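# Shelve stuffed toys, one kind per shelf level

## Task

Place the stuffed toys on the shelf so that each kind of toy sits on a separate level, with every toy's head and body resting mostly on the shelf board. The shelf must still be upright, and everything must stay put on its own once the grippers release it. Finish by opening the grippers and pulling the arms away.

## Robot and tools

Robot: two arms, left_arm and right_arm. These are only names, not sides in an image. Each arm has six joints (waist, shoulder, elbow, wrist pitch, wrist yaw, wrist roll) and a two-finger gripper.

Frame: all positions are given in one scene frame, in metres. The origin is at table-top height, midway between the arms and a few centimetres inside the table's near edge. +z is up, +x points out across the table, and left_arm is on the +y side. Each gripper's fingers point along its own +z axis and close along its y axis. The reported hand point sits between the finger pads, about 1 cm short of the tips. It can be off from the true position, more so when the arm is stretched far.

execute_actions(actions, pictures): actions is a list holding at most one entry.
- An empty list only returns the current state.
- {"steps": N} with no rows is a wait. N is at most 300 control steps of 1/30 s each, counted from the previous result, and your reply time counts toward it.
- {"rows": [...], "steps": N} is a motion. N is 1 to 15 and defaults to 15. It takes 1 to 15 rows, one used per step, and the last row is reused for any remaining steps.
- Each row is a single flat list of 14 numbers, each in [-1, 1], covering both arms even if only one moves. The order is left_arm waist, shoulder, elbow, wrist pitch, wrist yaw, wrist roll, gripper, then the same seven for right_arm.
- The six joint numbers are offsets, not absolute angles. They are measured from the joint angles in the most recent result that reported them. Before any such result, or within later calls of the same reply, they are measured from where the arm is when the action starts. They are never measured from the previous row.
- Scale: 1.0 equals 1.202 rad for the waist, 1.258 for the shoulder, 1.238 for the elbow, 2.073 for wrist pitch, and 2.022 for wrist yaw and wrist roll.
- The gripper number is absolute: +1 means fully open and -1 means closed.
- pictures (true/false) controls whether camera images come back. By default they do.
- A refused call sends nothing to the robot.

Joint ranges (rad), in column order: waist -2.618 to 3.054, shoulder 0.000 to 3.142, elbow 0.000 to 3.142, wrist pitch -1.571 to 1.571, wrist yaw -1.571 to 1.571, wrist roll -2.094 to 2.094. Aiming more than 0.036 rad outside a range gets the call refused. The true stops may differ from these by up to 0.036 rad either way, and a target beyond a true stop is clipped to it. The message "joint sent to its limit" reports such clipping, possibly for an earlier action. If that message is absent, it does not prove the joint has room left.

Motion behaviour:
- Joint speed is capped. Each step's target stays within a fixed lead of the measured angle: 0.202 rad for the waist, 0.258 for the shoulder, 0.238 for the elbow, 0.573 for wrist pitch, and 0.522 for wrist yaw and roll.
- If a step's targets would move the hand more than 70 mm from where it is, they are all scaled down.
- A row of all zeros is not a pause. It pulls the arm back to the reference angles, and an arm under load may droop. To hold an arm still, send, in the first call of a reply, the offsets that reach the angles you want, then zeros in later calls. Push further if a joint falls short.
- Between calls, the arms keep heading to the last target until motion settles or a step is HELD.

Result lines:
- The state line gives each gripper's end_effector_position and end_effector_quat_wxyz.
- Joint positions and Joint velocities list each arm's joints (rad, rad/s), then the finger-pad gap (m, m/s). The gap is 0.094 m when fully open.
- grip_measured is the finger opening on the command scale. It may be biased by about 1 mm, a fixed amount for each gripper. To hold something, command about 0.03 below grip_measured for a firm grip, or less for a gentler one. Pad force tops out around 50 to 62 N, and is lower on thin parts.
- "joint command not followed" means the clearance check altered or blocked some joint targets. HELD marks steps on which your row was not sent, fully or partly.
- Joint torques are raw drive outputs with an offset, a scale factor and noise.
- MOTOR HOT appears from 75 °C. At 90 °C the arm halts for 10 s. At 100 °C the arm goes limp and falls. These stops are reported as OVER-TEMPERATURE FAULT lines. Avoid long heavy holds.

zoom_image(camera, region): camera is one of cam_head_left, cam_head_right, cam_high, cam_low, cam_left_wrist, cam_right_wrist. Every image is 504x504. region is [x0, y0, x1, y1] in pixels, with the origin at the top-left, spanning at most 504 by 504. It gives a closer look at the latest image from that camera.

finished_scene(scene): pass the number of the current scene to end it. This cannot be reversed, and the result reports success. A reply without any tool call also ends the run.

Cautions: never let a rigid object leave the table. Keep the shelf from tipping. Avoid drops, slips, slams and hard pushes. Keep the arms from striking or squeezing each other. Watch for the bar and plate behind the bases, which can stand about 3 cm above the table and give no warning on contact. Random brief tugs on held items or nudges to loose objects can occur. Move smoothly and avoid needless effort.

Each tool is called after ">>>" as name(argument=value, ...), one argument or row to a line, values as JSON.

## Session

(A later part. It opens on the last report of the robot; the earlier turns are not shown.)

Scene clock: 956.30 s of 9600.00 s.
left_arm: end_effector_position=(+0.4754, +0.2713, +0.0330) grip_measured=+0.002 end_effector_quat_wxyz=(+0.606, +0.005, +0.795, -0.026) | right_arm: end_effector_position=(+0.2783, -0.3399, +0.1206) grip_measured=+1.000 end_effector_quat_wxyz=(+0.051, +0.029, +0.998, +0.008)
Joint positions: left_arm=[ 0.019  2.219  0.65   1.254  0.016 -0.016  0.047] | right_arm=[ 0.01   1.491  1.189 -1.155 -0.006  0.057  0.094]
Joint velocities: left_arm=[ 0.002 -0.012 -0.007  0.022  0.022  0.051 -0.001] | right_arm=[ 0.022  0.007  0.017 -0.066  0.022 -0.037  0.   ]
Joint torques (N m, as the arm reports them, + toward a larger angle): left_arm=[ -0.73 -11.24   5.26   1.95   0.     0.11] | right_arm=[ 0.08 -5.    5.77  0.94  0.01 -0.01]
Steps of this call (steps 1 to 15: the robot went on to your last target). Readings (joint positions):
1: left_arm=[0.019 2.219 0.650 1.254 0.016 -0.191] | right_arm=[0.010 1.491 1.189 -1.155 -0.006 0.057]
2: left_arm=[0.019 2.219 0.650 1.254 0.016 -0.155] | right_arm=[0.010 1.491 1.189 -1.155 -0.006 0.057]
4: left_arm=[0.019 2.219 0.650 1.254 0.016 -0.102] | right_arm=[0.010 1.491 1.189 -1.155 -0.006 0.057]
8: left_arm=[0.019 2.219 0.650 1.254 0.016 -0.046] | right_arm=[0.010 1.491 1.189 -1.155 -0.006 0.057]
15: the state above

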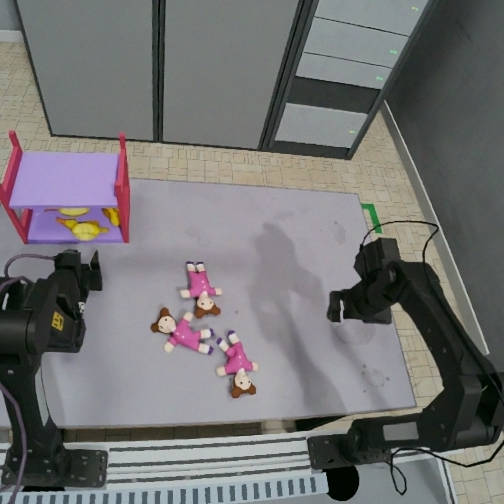

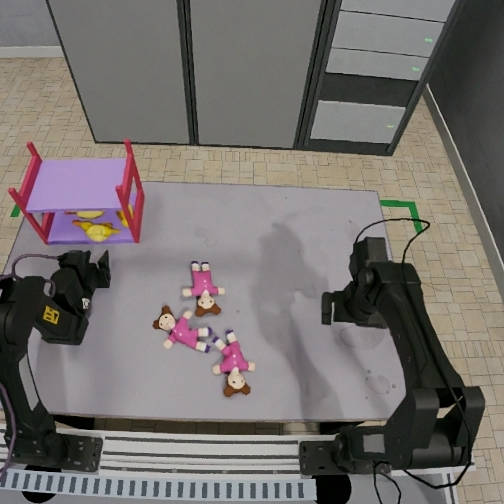

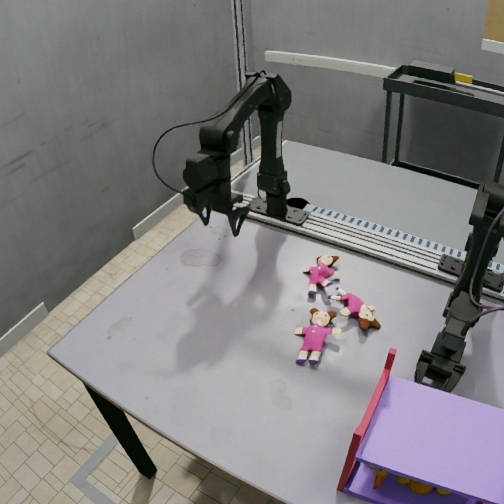

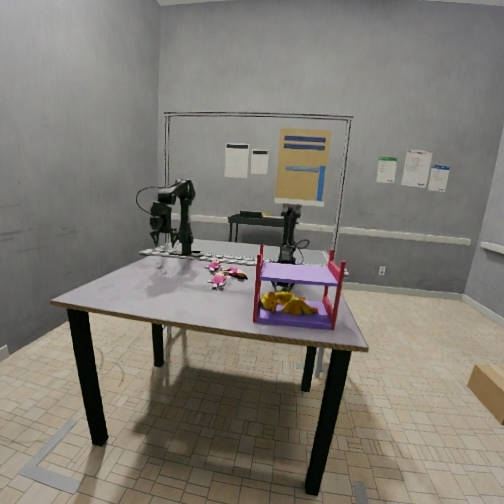

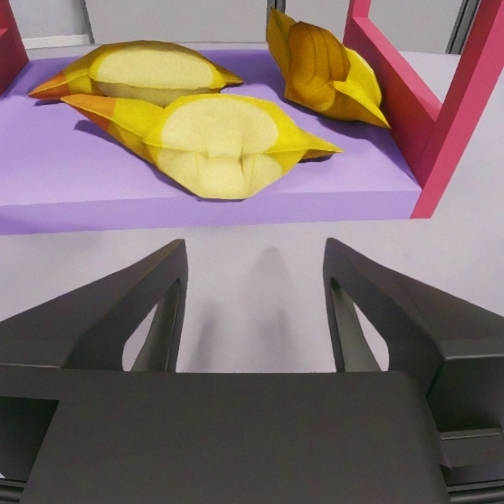

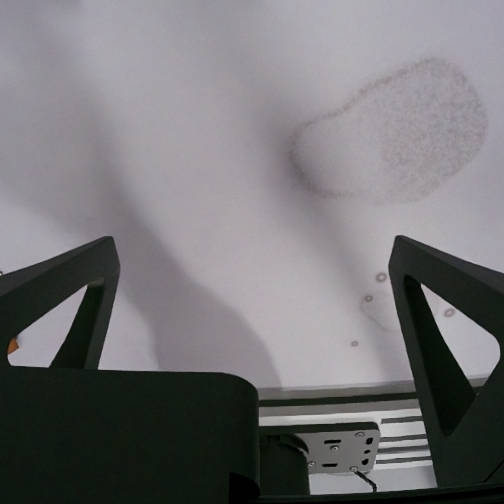

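>>> execute_actions(
  actions=[
    {"rows": [[0,-0.61,0.13,-0.43,0,0,1, 0,0,0,0,0,0,1]], "steps": 15},
  ],
  pictures=false,
)

>>> execute_actions(
  actions=[
    {"rows": [[-0.625,0,0.25,-0.5,0,-0.9,1, 0,0,0,0,0,0,1]], "steps": 15},
  ],
  pictures=false,
)

>>> execute_actions(
  actions=[
    {"steps": 15},
  ],
  pictures=false,
)

Scene clock: 965.57 s of 9600.00 s.
left_arm: end_effector_position=(+0.4504, +0.2760, +0.2813) grip_measured=+1.000 end_effector_quat_wxyz=(+0.676, +0.007, +0.736, -0.025) | right_arm: end_effector_position=(+0.2783, -0.3399, +0.1206) grip_measured=+1.000 end_effector_quat_wxyz=(+0.051, +0.029, +0.998, +0.008)
Joint positions: left_arm=[ 0.019  1.421  0.812  0.48   0.016 -0.009  0.094] | right_arm=[ 0.01   1.491  1.189 -1.155 -0.006  0.057  0.094]
Joint velocities: left_arm=[ 0.017  0.11   0.002 -0.579 -0.022 -0.022  0.001] | right_arm=[-0.002  0.002  0.017 -0.051 -0.022 -0.037  0.   ]
Joint torques (N m, as the arm reports them, + toward a larger angle): left_arm=[ 0.01 -4.18  6.33  1.33  0.   -0.07] | right_arm=[ 0.04 -5.    5.79  0.94  0.01 -0.01]
Steps of this call (steps 1 to 15: the robot went on to your last target; steps 16 to 90: nothing new was sent; then 5.77 s passed at rest; steps 91 to 105: all 15 steps of this action). Readings (joint positions):
91: left_arm=[0.019 2.190 0.664 1.176 0.016 -0.008] | right_arm=[0.010 1.491 1.189 -1.155 -0.006 0.057]
92: left_arm=[0.019 2.136 0.688 1.025 0.016 -0.008] | right_arm=[0.010 1.491 1.189 -1.155 -0.006 0.057]
94: left_arm=[0.019 1.996 0.740 0.786 0.016 -0.008] | right_arm=[0.010 1.491 1.189 -1.155 -0.006 0.057]
98: left_arm=[0.019 1.672 0.781 0.548 0.016 -0.009] | right_arm=[0.010 1.491 1.189 -1.155 -0.006 0.057]
105: the state above

Scene clock: 966.07 s of 9600.00 s.
left_arm: end_effector_position=(+0.2773, -0.0025, +0.1978) grip_measured=+1.000 end_effector_quat_wxyz=(+0.205, -0.202, +0.895, -0.341) | right_arm: end_effector_position=(+0.2783, -0.3399, +0.1206) grip_measured=+1.000 end_effector_quat_wxyz=(+0.051, +0.029, +0.998, +0.008)
Joint positions: left_arm=[-0.74   1.433  1.087 -0.45   0.028 -1.252  0.094] | right_arm=[ 0.01   1.491  1.189 -1.155 -0.006  0.057  0.094]
Joint velocities: left_arm=[-0.711  0.022 -0.002 -0.74   0.242 -2.835  0.   ] | right_arm=[ 0.007  0.002 -0.032  0.007  0.022 -0.022  0.   ]
Joint torques (N m, as the arm reports them, + toward a larger angle): left_arm=[ 4.13 -7.39  9.18  1.41 -0.47 -0.01] | right_arm=[ 0.04 -5.    5.79  0.94  0.01 -0.01]
Steps of this call (steps 1 to 15: all 15 steps of this action). Readings (joint positions):
1: left_arm=[0.001 1.423 0.837 0.400 0.005 -0.074] | right_arm=[0.010 1.491 1.189 -1.155 -0.006 0.057]
2: left_arm=[-0.036 1.433 0.887 0.281 -0.004 -0.164] | right_arm=[0.010 1.491 1.189 -1.155 -0.006 0.057]
4: left_arm=[-0.146 1.444 0.993 0.088 -0.003 -0.334] | right_arm=[0.010 1.491 1.189 -1.155 -0.006 0.057]
8: left_arm=[-0.369 1.433 1.084 -0.165 0.005 -0.631] | right_arm=[0.010 1.491 1.189 -1.155 -0.006 0.057]
15: the state above

Scene clock: 966.57 s of 9600.00 s.
left_arm: end_effector_position=(+0.2652, +0.0085, +0.1819) grip_measured=+1.000 end_effector_quat_wxyz=(+0.091, -0.447, +0.821, -0.344) | right_arm: end_effector_position=(+0.2783, -0.3399, +0.1206) grip_measured=+1.000 end_effector_quat_wxyz=(+0.051, +0.029, +0.998, +0.008)
Joint positions: left_arm=[-0.742  1.433  1.087 -0.542  0.031 -1.806  0.094] | right_arm=[ 0.01   1.491  1.189 -1.155 -0.006  0.057  0.094]
Joint velocities: left_arm=[ 0.002  0.012  0.017  0.037 -0.066 -0.227  0.   ] | right_arm=[-0.017  0.007 -0.012 -0.022  0.081 -0.022  0.   ]
Joint torques (N m, as the arm reports them, + toward a larger angle): left_arm=[ 0.76 -7.37  9.01  1.24 -0.16 -0.01] | right_arm=[ 0.03 -4.98  5.8   0.94  0.01 -0.01]
Steps of this call (steps 1 to 15: the robot went on to your last target). Readings (joint positions):
1: left_arm=[-0.756 1.433 1.087 -0.471 0.033 -1.350] | right_arm=[0.010 1.491 1.189 -1.155 -0.006 0.057]
2: left_arm=[-0.758 1.433 1.087 -0.488 0.034 -1.442] | right_arm=[0.010 1.491 1.189 -1.155 -0.006 0.057]
4: left_arm=[-0.750 1.433 1.087 -0.511 0.034 -1.582] | right_arm=[0.010 1.491 1.189 -1.155 -0.006 0.057]
8: left_arm=[-0.742 1.433 1.087 -0.533 0.031 -1.727] | right_arm=[0.010 1.491 1.189 -1.155 -0.006 0.057]
15: the state above

>>> execute_actions(
  actions=[
    {"rows": [[0.008,0.12,0.14,-0.08,-0.015,0,1, 0,0,0,0,0,0,1],[0.008,0.12,0.14,-0.08,-0.015,0,1, 0,0,0,0,0,0,1],[0.008,0.12,0.14,-0.08,-0.015,0,1, 0,0,0,0,0,0,1],[0.008,0.12,0.14,-0.08,-0.015,0,1, 0,0,0,0,0,0,1],[0.008,0.26,0.26,-0.16,-0.015,0,1, 0,0,0,0,0,0,1],[0.008,0.26,0.26,-0.16,-0.015,0,1, 0,0,0,0,0,0,1],[0.008,0.26,0.26,-0.16,-0.015,0,1, 0,0,0,0,0,0,1],[0.008,0.26,0.26,-0.16,-0.015,0,1, 0,0,0,0,0,0,1],[0.008,0.413,0.347,-0.235,-0.015,0,1, 0,0,0,0,0,0,1]], "steps": 15},
  ],
  pictures=false,
)

>>> execute_actions(
  actions=[
    {"steps": 12},
  ],
)

Scene clock: 974.87 s of 9600.00 s.
left_arm: end_effector_position=(+0.2778, +0.0023, +0.0695) grip_measured=+1.000 end_effector_quat_wxyz=(+0.023, -0.488, +0.869, -0.079) | right_arm: end_effector_position=(+0.2783, -0.3399, +0.1206) grip_measured=+1.000 end_effector_quat_wxyz=(+0.051, +0.029, +0.998, +0.008)
Joint positions: left_arm=[-0.742  1.985  1.482 -0.946  0.017 -1.815  0.094] | right_arm=[ 0.01   1.491  1.189 -1.155 -0.006  0.057  0.094]
Joint velocities: left_arm=[ 0.002  0.237 -0.002 -0.564  0.007 -0.051  0.   ] | right_arm=[-0.017  0.012  0.002 -0.007 -0.007 -0.066  0.   ]
Joint torques (N m, as the arm reports them, + toward a larger angle): left_arm=[  0.84 -15.26   8.11   0.6   -0.19   0.11] | right_arm=[ 0.04 -4.98  5.77  0.93  0.01 -0.01]
Steps of this call (steps 1 to 30: the robot went on to your last target; steps 31 to 90: nothing new was sent; then 4.80 s passed at rest; steps 91 to 105: all 15 steps of this action). Readings (joint positions):
91: left_arm=[-0.742 1.450 1.110 -0.575 0.029 -1.825] | right_arm=[0.010 1.491 1.189 -1.155 -0.006 0.057]
92: left_arm=[-0.742 1.486 1.156 -0.614 0.026 -1.824] | right_arm=[0.010 1.491 1.189 -1.155 -0.006 0.057]
94: left_arm=[-0.742 1.553 1.217 -0.624 0.022 -1.821] | right_arm=[0.010 1.491 1.189 -1.155 -0.006 0.057]
98: left_arm=[-0.742 1.730 1.370 -0.739 0.018 -1.818] | right_arm=[0.010 1.491 1.189 -1.155 -0.006 0.057]
105: the state above

Scene clock: 975.27 s of 9600.00 s.
left_arm: end_effector_position=(+0.2672, +0.0129, +0.0716) grip_measured=+1.000 end_effector_quat_wxyz=(+0.016, -0.489, +0.871, -0.054) | right_arm: end_effector_position=(+0.2783, -0.3399, +0.1206) grip_measured=+1.000 end_effector_quat_wxyz=(+0.051, +0.029, +0.998, +0.008)
Joint positions: left_arm=[-0.742  1.974  1.482 -1.01   0.017 -1.814  0.094] | right_arm=[ 0.01   1.491  1.189 -1.155 -0.006  0.057  0.094]
Joint velocities: left_arm=[-0.022 -0.002 -0.002  0.007  0.022  0.007  0.   ] | right_arm=[-0.002  0.007 -0.002 -0.066 -0.007 -0.007  0.   ]
Joint torques (N m, as the arm reports them, + toward a larger angle): left_arm=[  0.73 -12.53   7.96   0.25  -0.19   0.07] | right_arm=[ 0.06 -5.    5.79  0.94  0.   -0.01]
Steps of this call (steps 1 to 12: the robot went on to your last target). Readings (joint positions):
1: left_arm=[-0.742 1.989 1.482 -0.964 0.017 -1.815] | right_arm=[0.010 1.491 1.189 -1.155 -0.006 0.057]
2: left_arm=[-0.742 1.989 1.482 -0.978 0.017 -1.815] | right_arm=[0.010 1.491 1.189 -1.155 -0.006 0.057]
4: left_arm=[-0.742 1.981 1.482 -0.992 0.017 -1.815] | right_arm=[0.010 1.491 1.189 -1.155 -0.006 0.057]
8: left_arm=[-0.742 1.974 1.482 -1.005 0.017 -1.814] | right_arm=[0.010 1.491 1.189 -1.155 -0.006 0.057]
12: the state above

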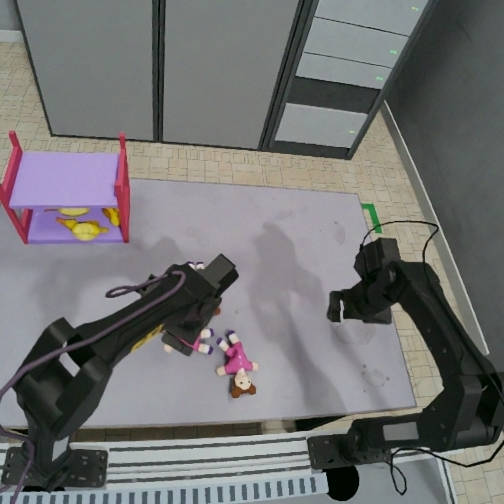

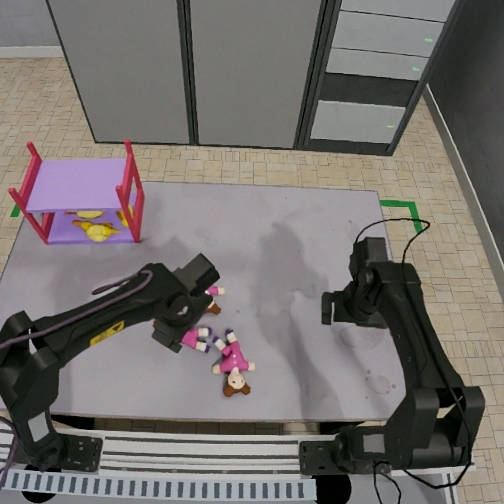

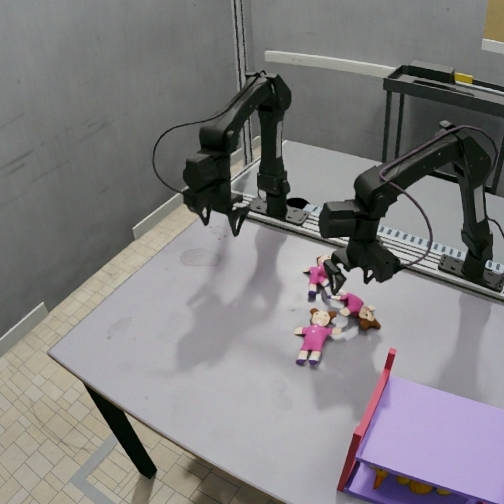

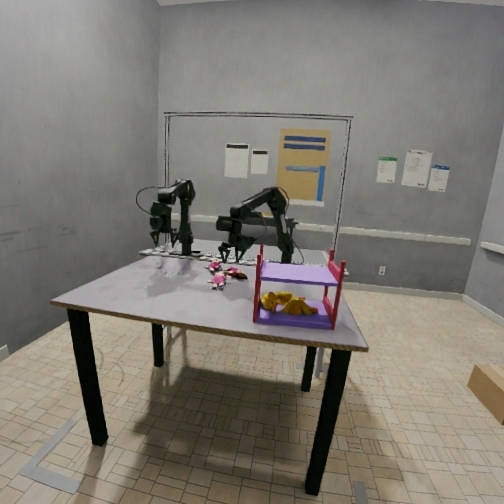

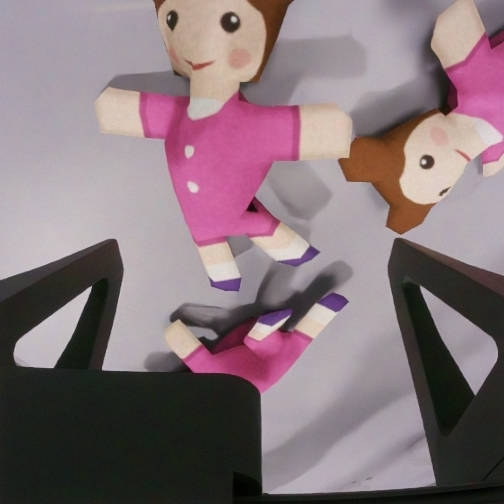

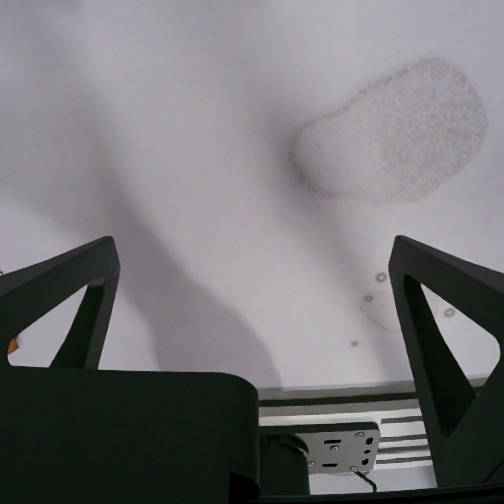

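>>> execute_actions(
  actions=[
    {"rows": [[0.004,-0.077,-0.131,0.044,0,0,1, 0,0,0,0,0,0,1],[0.004,-0.077,-0.131,0.044,0,0,1, 0,0,0,0,0,0,1],[0.004,-0.077,-0.131,0.044,0,0,1, 0,0,0,0,0,0,1],[0.004,-0.077,-0.131,0.044,0,0,1, 0,0,0,0,0,0,1],[0.004,-0.077,-0.131,0.044,0,0,1, 0,0,0,0,0,0,1],[0.004,-0.077,-0.131,0.044,0,0,1, 0,0,0,0,0,0,1],[0.004,-0.077,-0.131,0.044,0,0,1, 0,0,0,0,0,0,1],[0.004,-0.015,-0.212,0.127,0,0,1, 0,0,0,0,0,0,1]], "steps": 15},
  ],
  pictures=false,
)

>>> execute_actions(
  actions=[
    {"steps": 12},
  ],
)

Scene clock: 990.83 s of 9600.00 s.
left_arm: end_effector_position=(+0.2432, +0.0385, +0.0103) grip_measured=+1.000 end_effector_quat_wxyz=(+0.009, -0.490, +0.871, -0.030) | right_arm: end_effector_position=(+0.2783, -0.3399, +0.1206) grip_measured=+1.000 end_effector_quat_wxyz=(+0.051, +0.029, +0.998, +0.008)
Joint positions: left_arm=[-0.742  1.969  1.221 -0.805  0.018 -1.814  0.094] | right_arm=[ 0.01   1.491  1.189 -1.155 -0.006  0.057  0.094]
Joint velocities: left_arm=[ 0.017  0.056 -0.017  0.022 -0.051  0.007  0.   ] | right_arm=[-0.002  0.007 -0.007  0.051 -0.022 -0.037  0.   ]
Joint torques (N m, as the arm reports them, + toward a larger angle): left_arm=[  0.29 -11.61   4.55   0.89  -0.01   0.  ] | right_arm=[ 0.05 -4.99  5.8   0.94  0.01 -0.01]
Steps of this call (steps 1 to 30: the robot went on to your last target; steps 31 to 90: nothing new was sent; then 12.07 s passed at rest; steps 91 to 105: all 15 steps of this action). Readings (joint positions):
91: left_arm=[-0.742 1.962 1.459 -0.989 0.017 -1.814] | right_arm=[0.010 1.491 1.189 -1.155 -0.006 0.057]
92: left_arm=[-0.742 1.938 1.414 -0.960 0.017 -1.814] | right_arm=[0.010 1.491 1.189 -1.155 -0.006 0.057]
94: left_arm=[-0.742 1.904 1.350 -0.958 0.017 -1.814] | right_arm=[0.010 1.491 1.189 -1.155 -0.006 0.057]
98: left_arm=[-0.742 1.901 1.313 -0.933 0.017 -1.814] | right_arm=[0.010 1.491 1.189 -1.155 -0.006 0.057]
105: the state above

Scene clock: 991.23 s of 9600.00 s.
left_arm: end_effector_position=(+0.2458, +0.0359, +0.0107) grip_measured=+1.000 end_effector_quat_wxyz=(+0.011, -0.489, +0.871, -0.037) | right_arm: end_effector_position=(+0.2783, -0.3399, +0.1206) grip_measured=+1.000 end_effector_quat_wxyz=(+0.051, +0.029, +0.998, +0.008)
Joint positions: left_arm=[-0.742  1.968  1.221 -0.791  0.018 -1.814  0.094] | right_arm=[ 0.01   1.491  1.189 -1.155 -0.006  0.057  0.094]
Joint velocities: left_arm=[ 0.012 -0.002  0.007  0.007 -0.037 -0.066  0.   ] | right_arm=[-0.002 -0.012 -0.002  0.037  0.037 -0.037  0.   ]
Joint torques (N m, as the arm reports them, + toward a larger angle): left_arm=[  0.29 -11.16   4.69   0.77  -0.02   0.02] | right_arm=[ 0.04 -4.98  5.79  0.94  0.01 -0.01]
Steps of this call (steps 1 to 12: the robot went on to your last target). Readings (joint positions):
1: left_arm=[-0.742 1.969 1.221 -0.802 0.018 -1.814] | right_arm=[0.010 1.491 1.189 -1.155 -0.006 0.057]
2: left_arm=[-0.742 1.968 1.221 -0.794 0.018 -1.814] | right_arm=[0.010 1.491 1.189 -1.155 -0.006 0.057]
4: left_arm=[-0.742 1.968 1.221 -0.791 0.018 -1.814] | right_arm=[0.010 1.491 1.189 -1.155 -0.006 0.057]
8: left_arm=[-0.742 1.968 1.221 -0.791 0.018 -1.814] | right_arm=[0.010 1.491 1.189 -1.155 -0.006 0.057]
12: the state above

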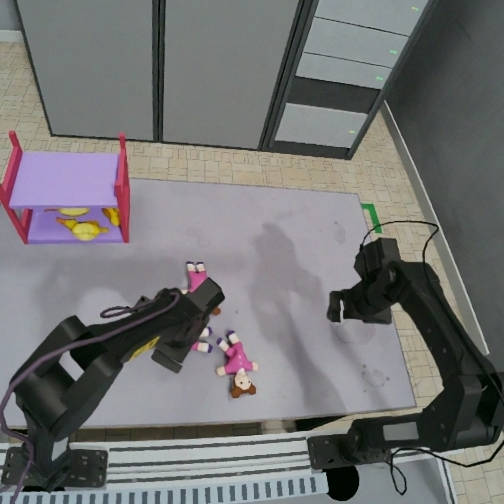

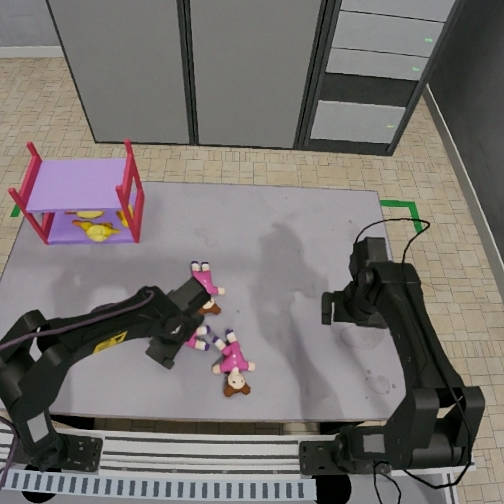

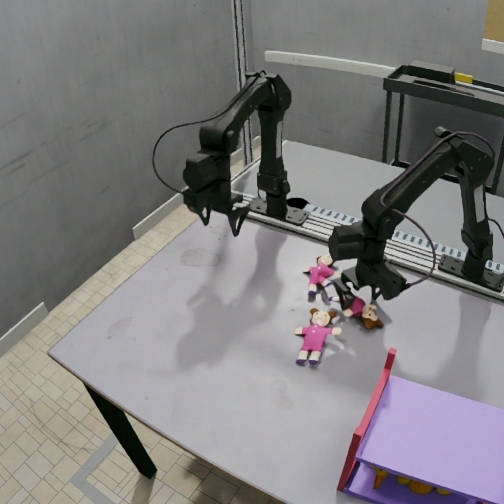

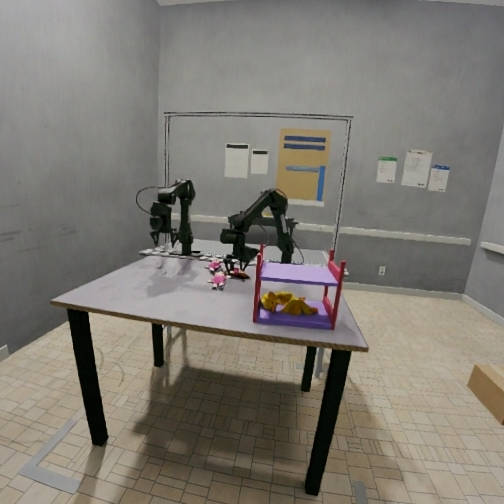

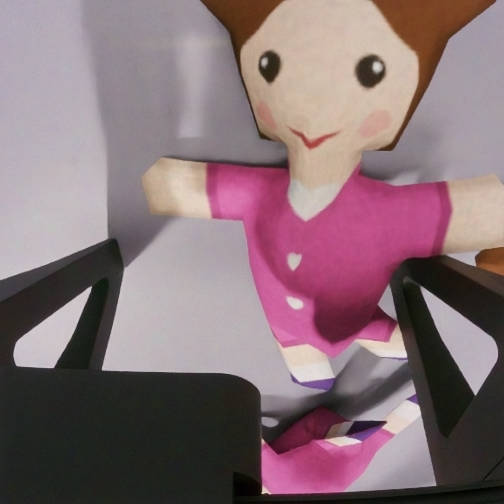

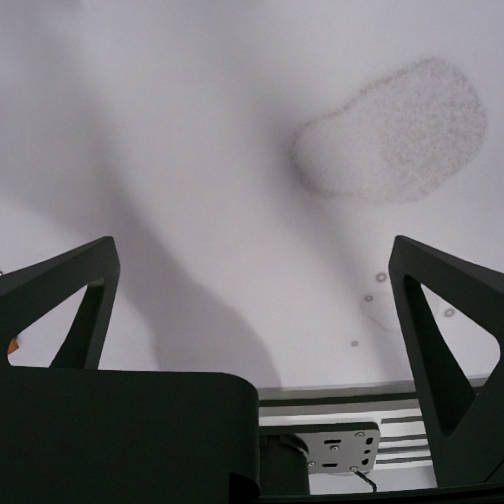

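>>> execute_actions(
  actions=[
    {"rows": [[0,-0.012,0.008,0,0,0,-0.88, 0,0,0,0,0,0,1]], "steps": 15},
  ],
  pictures=false,
)

>>> execute_actions(
  actions=[
    {"rows": [[0,-0.1,0.12,-0.1,0,0,-0.88, 0,0,0,0,0,0,1]], "steps": 15},
  ],
)

Scene clock: 996.20 s of 9600.00 s.
left_arm: end_effector_position=(+0.2469, +0.0351, +0.0138) grip_measured=-0.871 end_effector_quat_wxyz=(+0.013, -0.489, +0.871, -0.042) | right_arm: end_effector_position=(+0.2783, -0.3399, +0.1206) grip_measured=+1.000 end_effector_quat_wxyz=(+0.051, +0.029, +0.998, +0.008)
Joint positions: left_arm=[-0.742  1.959  1.221 -0.789  0.017 -1.814  0.006] | right_arm=[ 0.01   1.491  1.189 -1.155 -0.006  0.057  0.094]
Joint velocities: left_arm=[ 0.012 -0.007 -0.007 -0.007 -0.081  0.051  0.   ] | right_arm=[-0.017 -0.017 -0.002 -0.051 -0.037  0.081  0.   ]
Joint torques (N m, as the arm reports them, + toward a larger angle): left_arm=[  0.18 -10.67   5.71   0.37   0.02  -0.01] | right_arm=[ 0.07 -4.99  5.79  0.94  0.01 -0.01]
Steps of this call (steps 1 to 30: the robot went on to your last target; steps 31 to 90: nothing new was sent; then 1.47 s passed at rest; steps 91 to 105: all 15 steps of this action). Readings (joint positions):
91: left_arm=[-0.742 1.968 1.221 -0.791 0.018 -1.814] | right_arm=[0.010 1.491 1.189 -1.155 -0.006 0.057]
92: left_arm=[-0.742 1.968 1.221 -0.791 0.018 -1.814] | right_arm=[0.010 1.491 1.189 -1.155 -0.006 0.057]
94: left_arm=[-0.742 1.968 1.221 -0.791 0.018 -1.814] | right_arm=[0.010 1.491 1.189 -1.155 -0.006 0.057]
98: left_arm=[-0.742 1.964 1.221 -0.789 0.017 -1.814] | right_arm=[0.010 1.491 1.189 -1.155 -0.006 0.057]
105: the state above

Scene clock: 996.70 s of 9600.00 s.
left_arm: end_effector_position=(+0.2505, +0.0291, +0.0868) grip_measured=-0.873 end_effector_quat_wxyz=(+0.022, -0.488, +0.869, -0.077) | right_arm: end_effector_position=(+0.2783, -0.3399, +0.1206) grip_measured=+1.000 end_effector_quat_wxyz=(+0.051, +0.029, +0.998, +0.008)
Joint positions: left_arm=[-0.742  1.833  1.353 -0.974  0.018 -1.814  0.006] | right_arm=[ 0.01   1.491  1.189 -1.155 -0.006  0.057  0.094]
Joint velocities: left_arm=[-0.002 -0.012 -0.002 -0.168 -0.066 -0.022 -0.001] | right_arm=[-0.002  0.002  0.007  0.051 -0.051 -0.007  0.   ]
Joint torques (N m, as the arm reports them, + toward a larger angle): left_arm=[-0.06 -9.06  6.68  0.4  -0.04 -0.02] | right_arm=[ 0.05 -4.98  5.79  0.94  0.   -0.01]
Steps of this call (steps 1 to 15: all 15 steps of this action). Readings (joint positions):
1: left_arm=[-0.742 1.953 1.234 -0.812 0.017 -1.814] | right_arm=[0.010 1.491 1.189 -1.155 -0.006 0.057]
2: left_arm=[-0.742 1.943 1.255 -0.854 0.017 -1.814] | right_arm=[0.010 1.491 1.189 -1.155 -0.006 0.057]
4: left_arm=[-0.742 1.900 1.299 -0.906 0.018 -1.814] | right_arm=[0.010 1.491 1.189 -1.155 -0.006 0.057]
8: left_arm=[-0.742 1.832 1.350 -0.937 0.018 -1.814] | right_arm=[0.010 1.491 1.189 -1.155 -0.006 0.057]
15: the state above

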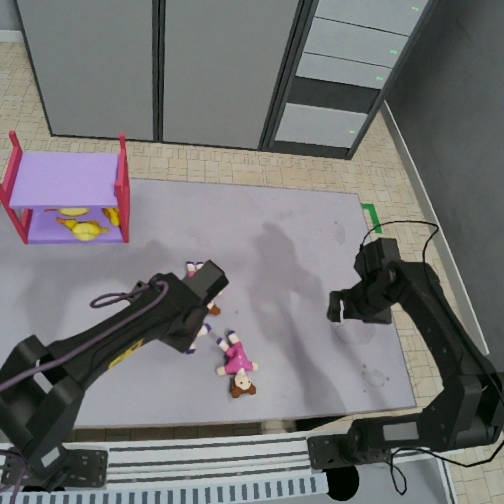

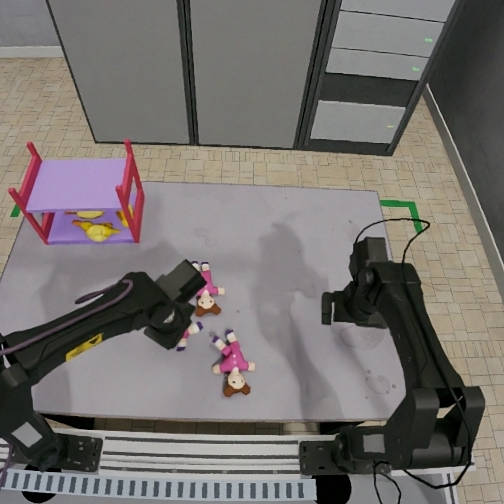

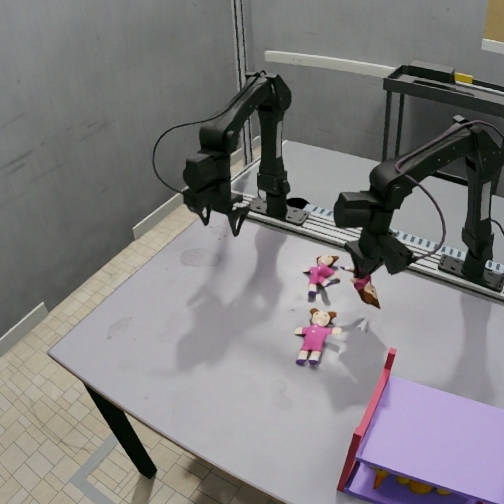

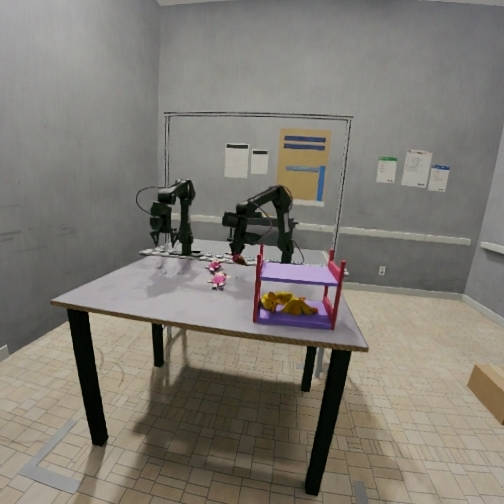

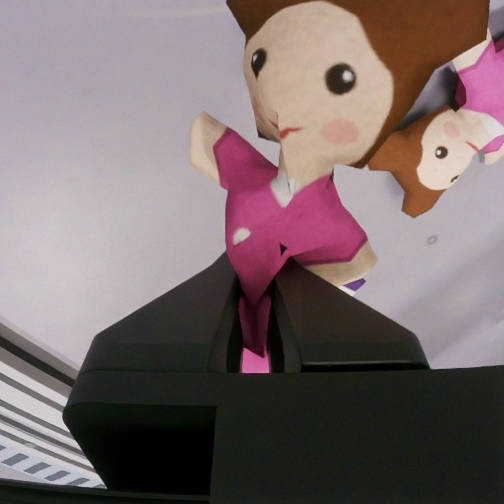

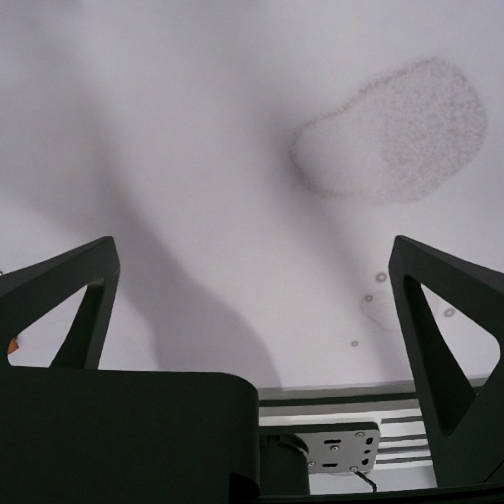

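>>> execute_actions(
  actions=[
    {"rows": [[0,-0.185,0.313,-0.023,0,0.5,-0.88, 0,0,0,0,0,0,1],[0,-0.185,0.313,-0.023,0,0.5,-0.88, 0,0,0,0,0,0,1],[0,-0.185,0.313,-0.023,0,0.5,-0.88, 0,0,0,0,0,0,1],[0,-0.185,0.313,-0.023,0,0.5,-0.88, 0,0,0,0,0,0,1],[0,-0.185,0.313,-0.023,0,0.5,-0.88, 0,0,0,0,0,0,1],[0.79,-0.185,0.313,-0.023,0,0.99,-0.88, 0,0,0,0,0,0,1]], "steps": 15},
  ],
  pictures=false,
)

>>> execute_actions(
  actions=[
    {"steps": 30},
  ],
)

Scene clock: 1019.77 s of 9600.00 s.
left_arm: end_effector_position=(+0.3646, +0.1025, +0.2777) grip_measured=-0.873 end_effector_quat_wxyz=(+0.235, -0.251, +0.911, -0.229) | right_arm: end_effector_position=(+0.2783, -0.3399, +0.1206) grip_measured=+1.000 end_effector_quat_wxyz=(+0.051, +0.029, +0.998, +0.008)
Joint positions: left_arm=[-0.405  1.629  1.686 -1.008  0.036 -1.004  0.006] | right_arm=[ 0.01   1.491  1.189 -1.155 -0.006  0.057  0.094]
Joint velocities: left_arm=[ 1.595 -0.217  0.325 -0.037 -0.051  2.278  0.001] | right_arm=[-0.002  0.012 -0.002  0.007  0.066 -0.007  0.   ]
Joint torques (N m, as the arm reports them, + toward a larger angle): left_arm=[ 1.35 -8.98  7.51  1.18 -0.16 -0.03] | right_arm=[ 0.04 -5.    5.8   0.94  0.   -0.01]
Steps of this call (steps 1 to 15: the robot went on to your last target; steps 16 to 90: nothing new was sent; then 19.57 s passed at rest; steps 91 to 105: all 15 steps of this action). Readings (joint positions):
91: left_arm=[-0.742 1.827 1.359 -0.987 0.018 -1.782] | right_arm=[0.010 1.491 1.189 -1.155 -0.006 0.057]
92: left_arm=[-0.742 1.819 1.371 -0.997 0.018 -1.736] | right_arm=[0.010 1.491 1.189 -1.155 -0.006 0.057]
94: left_arm=[-0.742 1.783 1.411 -1.006 0.019 -1.644] | right_arm=[0.010 1.491 1.189 -1.155 -0.006 0.057]
98: left_arm=[-0.697 1.706 1.525 -1.008 0.032 -1.457] | right_arm=[0.010 1.491 1.189 -1.155 -0.006 0.057]
105: the state above

Scene clock: 1020.77 s of 9600.00 s.
left_arm: end_effector_position=(+0.4010, +0.3609, +0.2855) grip_measured=-0.873 end_effector_quat_wxyz=(+0.331, +0.002, +0.943, +0.043) | right_arm: end_effector_position=(+0.2783, -0.3399, +0.1206) grip_measured=+1.000 end_effector_quat_wxyz=(+0.051, +0.029, +0.998, +0.008)
Joint positions: left_arm=[ 0.215  1.617  1.707 -1.022  0.007  0.178  0.006] | right_arm=[ 0.01   1.491  1.189 -1.155 -0.006  0.057  0.094]
Joint velocities: left_arm=[-0.022  0.007  0.012  0.022 -0.007  0.022 -0.003] | right_arm=[-0.002  0.002 -0.007  0.095  0.066  0.022  0.   ]
Joint torques (N m, as the arm reports them, + toward a larger angle): left_arm=[-0.6  -9.24  8.52  1.26  0.08  0.07] | right_arm=[ 0.06 -4.96  5.79  0.94  0.   -0.01]
Steps of this call (steps 1 to 30: the robot went on to your last target). Readings (joint positions):
1: left_arm=[-0.347 1.623 1.696 -1.008 0.035 -0.921] | right_arm=[0.010 1.491 1.189 -1.155 -0.006 0.057]
2: left_arm=[-0.287 1.619 1.702 -1.008 0.035 -0.837] | right_arm=[0.010 1.491 1.189 -1.155 -0.006 0.057]
4: left_arm=[-0.162 1.617 1.707 -1.008 0.033 -0.665] | right_arm=[0.010 1.491 1.189 -1.155 -0.006 0.057]
8: left_arm=[0.097 1.617 1.707 -1.008 0.028 -0.308] | right_arm=[0.010 1.491 1.189 -1.155 -0.006 0.057]
30: the state above

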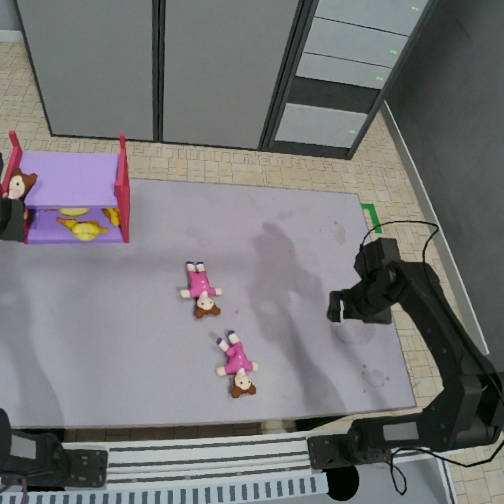

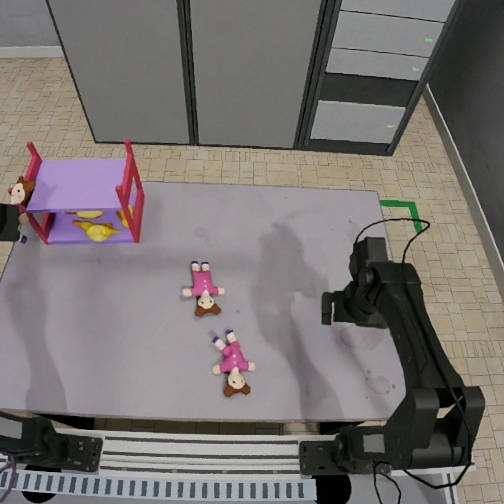

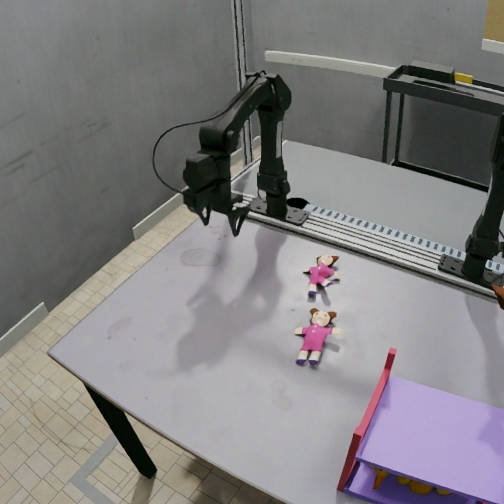

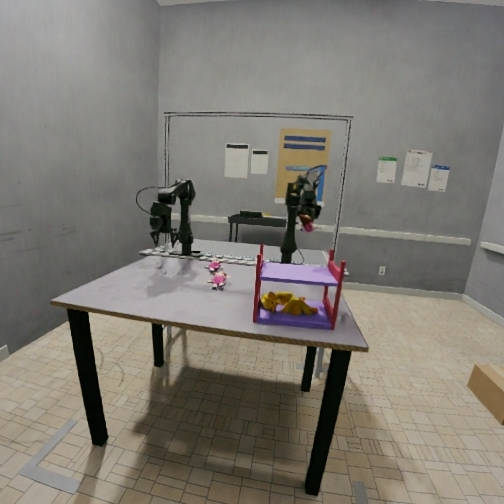

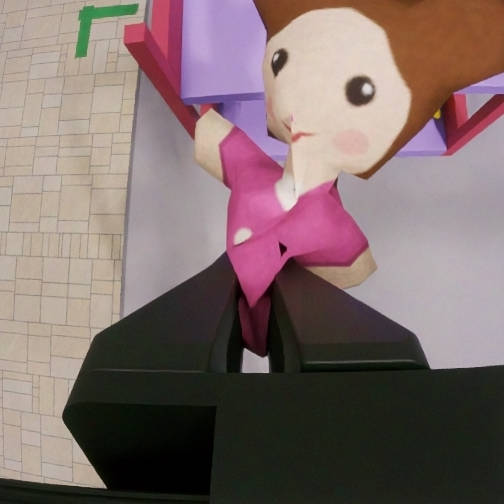

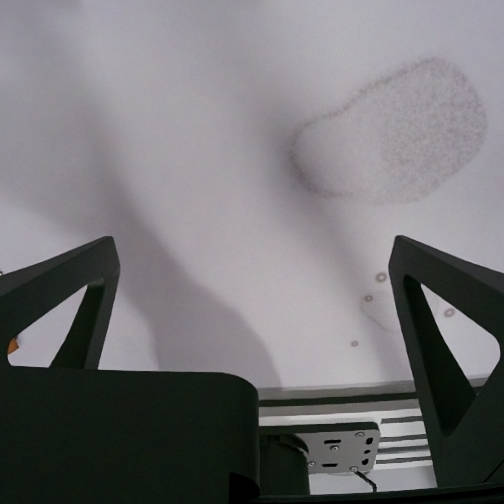

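>>> execute_actions(
  actions=[
    {"rows": [[-0.046,0.13,0.12,0.06,0,0,-0.88, 0,0,0,0,0,0,1],[-0.046,0.13,0.12,0.06,0,0,-0.88, 0,0,0,0,0,0,1],[-0.046,0.13,0.12,0.06,0,0,-0.88, 0,0,0,0,0,0,1],[-0.046,0.13,0.12,0.06,0,0,-0.88, 0,0,0,0,0,0,1],[-0.046,0.13,0.12,0.06,0,0,-0.88, 0,0,0,0,0,0,1],[-0.046,0.27,0.22,0.12,0,0,-0.88, 0,0,0,0,0,0,1],[-0.046,0.27,0.22,0.12,0,0,-0.88, 0,0,0,0,0,0,1],[-0.046,0.27,0.22,0.12,0,0,-0.88, 0,0,0,0,0,0,1],[-0.046,0.27,0.22,0.12,0,0,-0.88, 0,0,0,0,0,0,1],[-0.046,0.27,0.22,0.12,0,0,-0.88, 0,0,0,0,0,0,1],[-0.046,0.404,0.317,0.182,0,0,-0.88, 0,0,0,0,0,0,1]], "steps": 15},
  ],
  pictures=false,
)

>>> execute_actions(
  actions=[
    {"steps": 20},
  ],
)

Scene clock: 1031.93 s of 9600.00 s.
left_arm: end_effector_position=(+0.5682, +0.3585, +0.2278) grip_measured=-0.873 end_effector_quat_wxyz=(+0.387, +0.026, +0.921, +0.046) | right_arm: end_effector_position=(+0.2783, -0.3399, +0.1206) grip_measured=+1.000 end_effector_quat_wxyz=(+0.051, +0.029, +0.998, +0.008)
Joint positions: left_arm=[ 0.164  2.137  2.05  -0.727  0.004  0.182  0.006] | right_arm=[ 0.01   1.491  1.189 -1.155 -0.006  0.057  0.094]
Joint velocities: left_arm=[-0.012  0.525 -0.012  0.403  0.022  0.022 -0.   ] | right_arm=[-0.007 -0.002 -0.002  0.037 -0.051 -0.037  0.   ]
Joint torques (N m, as the arm reports them, + toward a larger angle): left_arm=[ -0.38 -16.96  10.22   1.55   0.02  -0.04] | right_arm=[ 0.04 -4.99  5.8   0.94  0.   -0.01]
Steps of this call (steps 1 to 15: the robot went on to your last target; steps 16 to 90: nothing new was sent; then 7.67 s passed at rest; steps 91 to 105: all 15 steps of this action). Readings (joint positions):
91: left_arm=[0.211 1.634 1.727 -1.031 0.005 0.182] | right_arm=[0.010 1.491 1.189 -1.155 -0.006 0.057]
92: left_arm=[0.203 1.668 1.769 -1.025 0.004 0.182] | right_arm=[0.010 1.491 1.189 -1.155 -0.006 0.057]
94: left_arm=[0.183 1.734 1.821 -0.967 0.004 0.182] | right_arm=[0.010 1.491 1.189 -1.155 -0.006 0.057]
98: left_arm=[0.164 1.889 1.922 -0.892 0.004 0.182] | right_arm=[0.010 1.491 1.189 -1.155 -0.006 0.057]
105: the state above

Scene clock: 1032.60 s of 9600.00 s.
left_arm: end_effector_position=(+0.5771, +0.3595, +0.2269) grip_measured=-0.873 end_effector_quat_wxyz=(+0.399, +0.026, +0.915, +0.048) | right_arm: end_effector_position=(+0.2783, -0.3399, +0.1206) grip_measured=+1.000 end_effector_quat_wxyz=(+0.051, +0.029, +0.998, +0.008)
Joint positions: left_arm=[ 0.164  2.152  2.05  -0.684  0.004  0.182  0.006] | right_arm=[ 0.01   1.491  1.189 -1.155 -0.006  0.057  0.094]
Joint velocities: left_arm=[-0.007 -0.007  0.002  0.051 -0.007 -0.037 -0.001] | right_arm=[ 0.002  0.007 -0.002  0.022  0.007 -0.022  0.   ]
Joint torques (N m, as the arm reports them, + toward a larger angle): left_arm=[ -0.47 -15.78  10.08   1.8    0.05  -0.04] | right_arm=[ 0.05 -4.97  5.78  0.94  0.01 -0.01]
Steps of this call (steps 1 to 20: the robot went on to your last target). Readings (joint positions):
1: left_arm=[0.164 2.151 2.050 -0.719 0.004 0.182] | right_arm=[0.010 1.491 1.189 -1.155 -0.006 0.057]
2: left_arm=[0.164 2.160 2.050 -0.718 0.004 0.182] | right_arm=[0.010 1.491 1.189 -1.155 -0.006 0.057]
4: left_arm=[0.164 2.165 2.050 -0.716 0.004 0.182] | right_arm=[0.010 1.491 1.189 -1.155 -0.006 0.057]
8: left_arm=[0.164 2.157 2.050 -0.697 0.004 0.182] | right_arm=[0.010 1.491 1.189 -1.155 -0.006 0.057]
20: the state above

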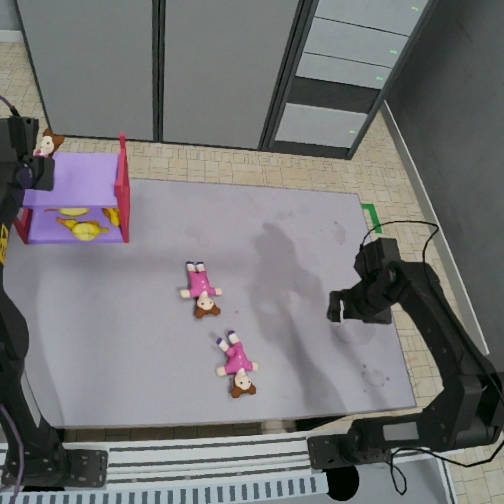

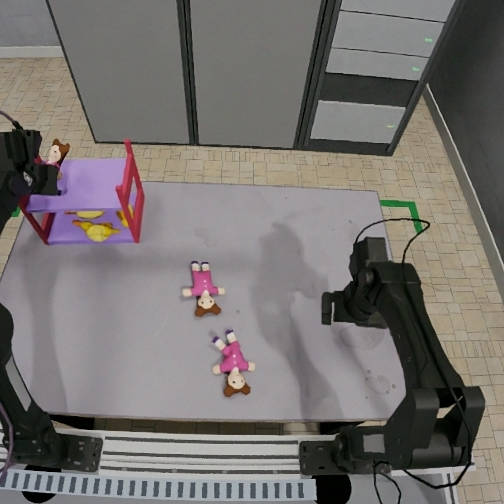

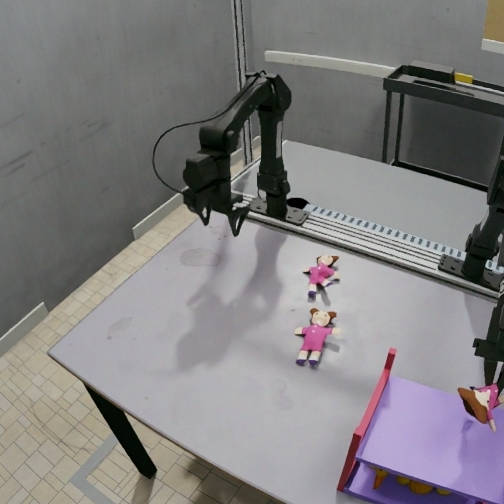

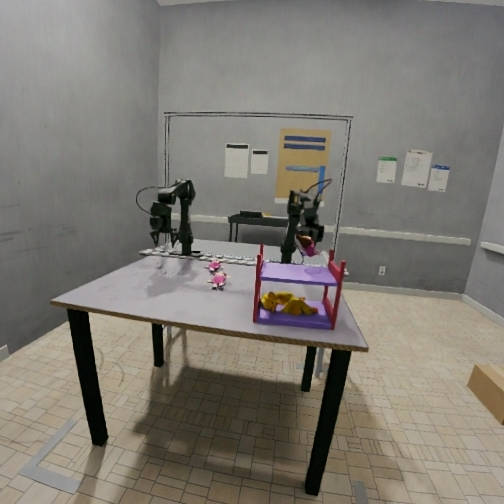

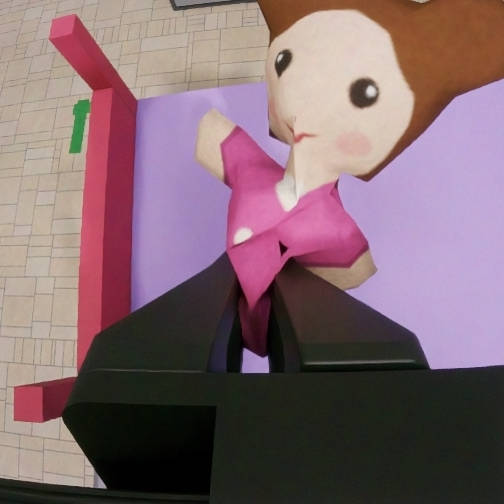

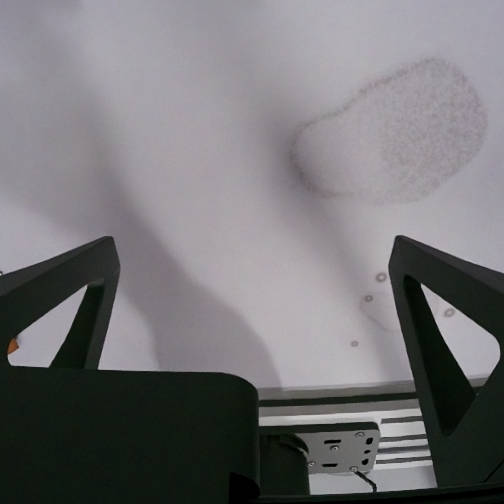

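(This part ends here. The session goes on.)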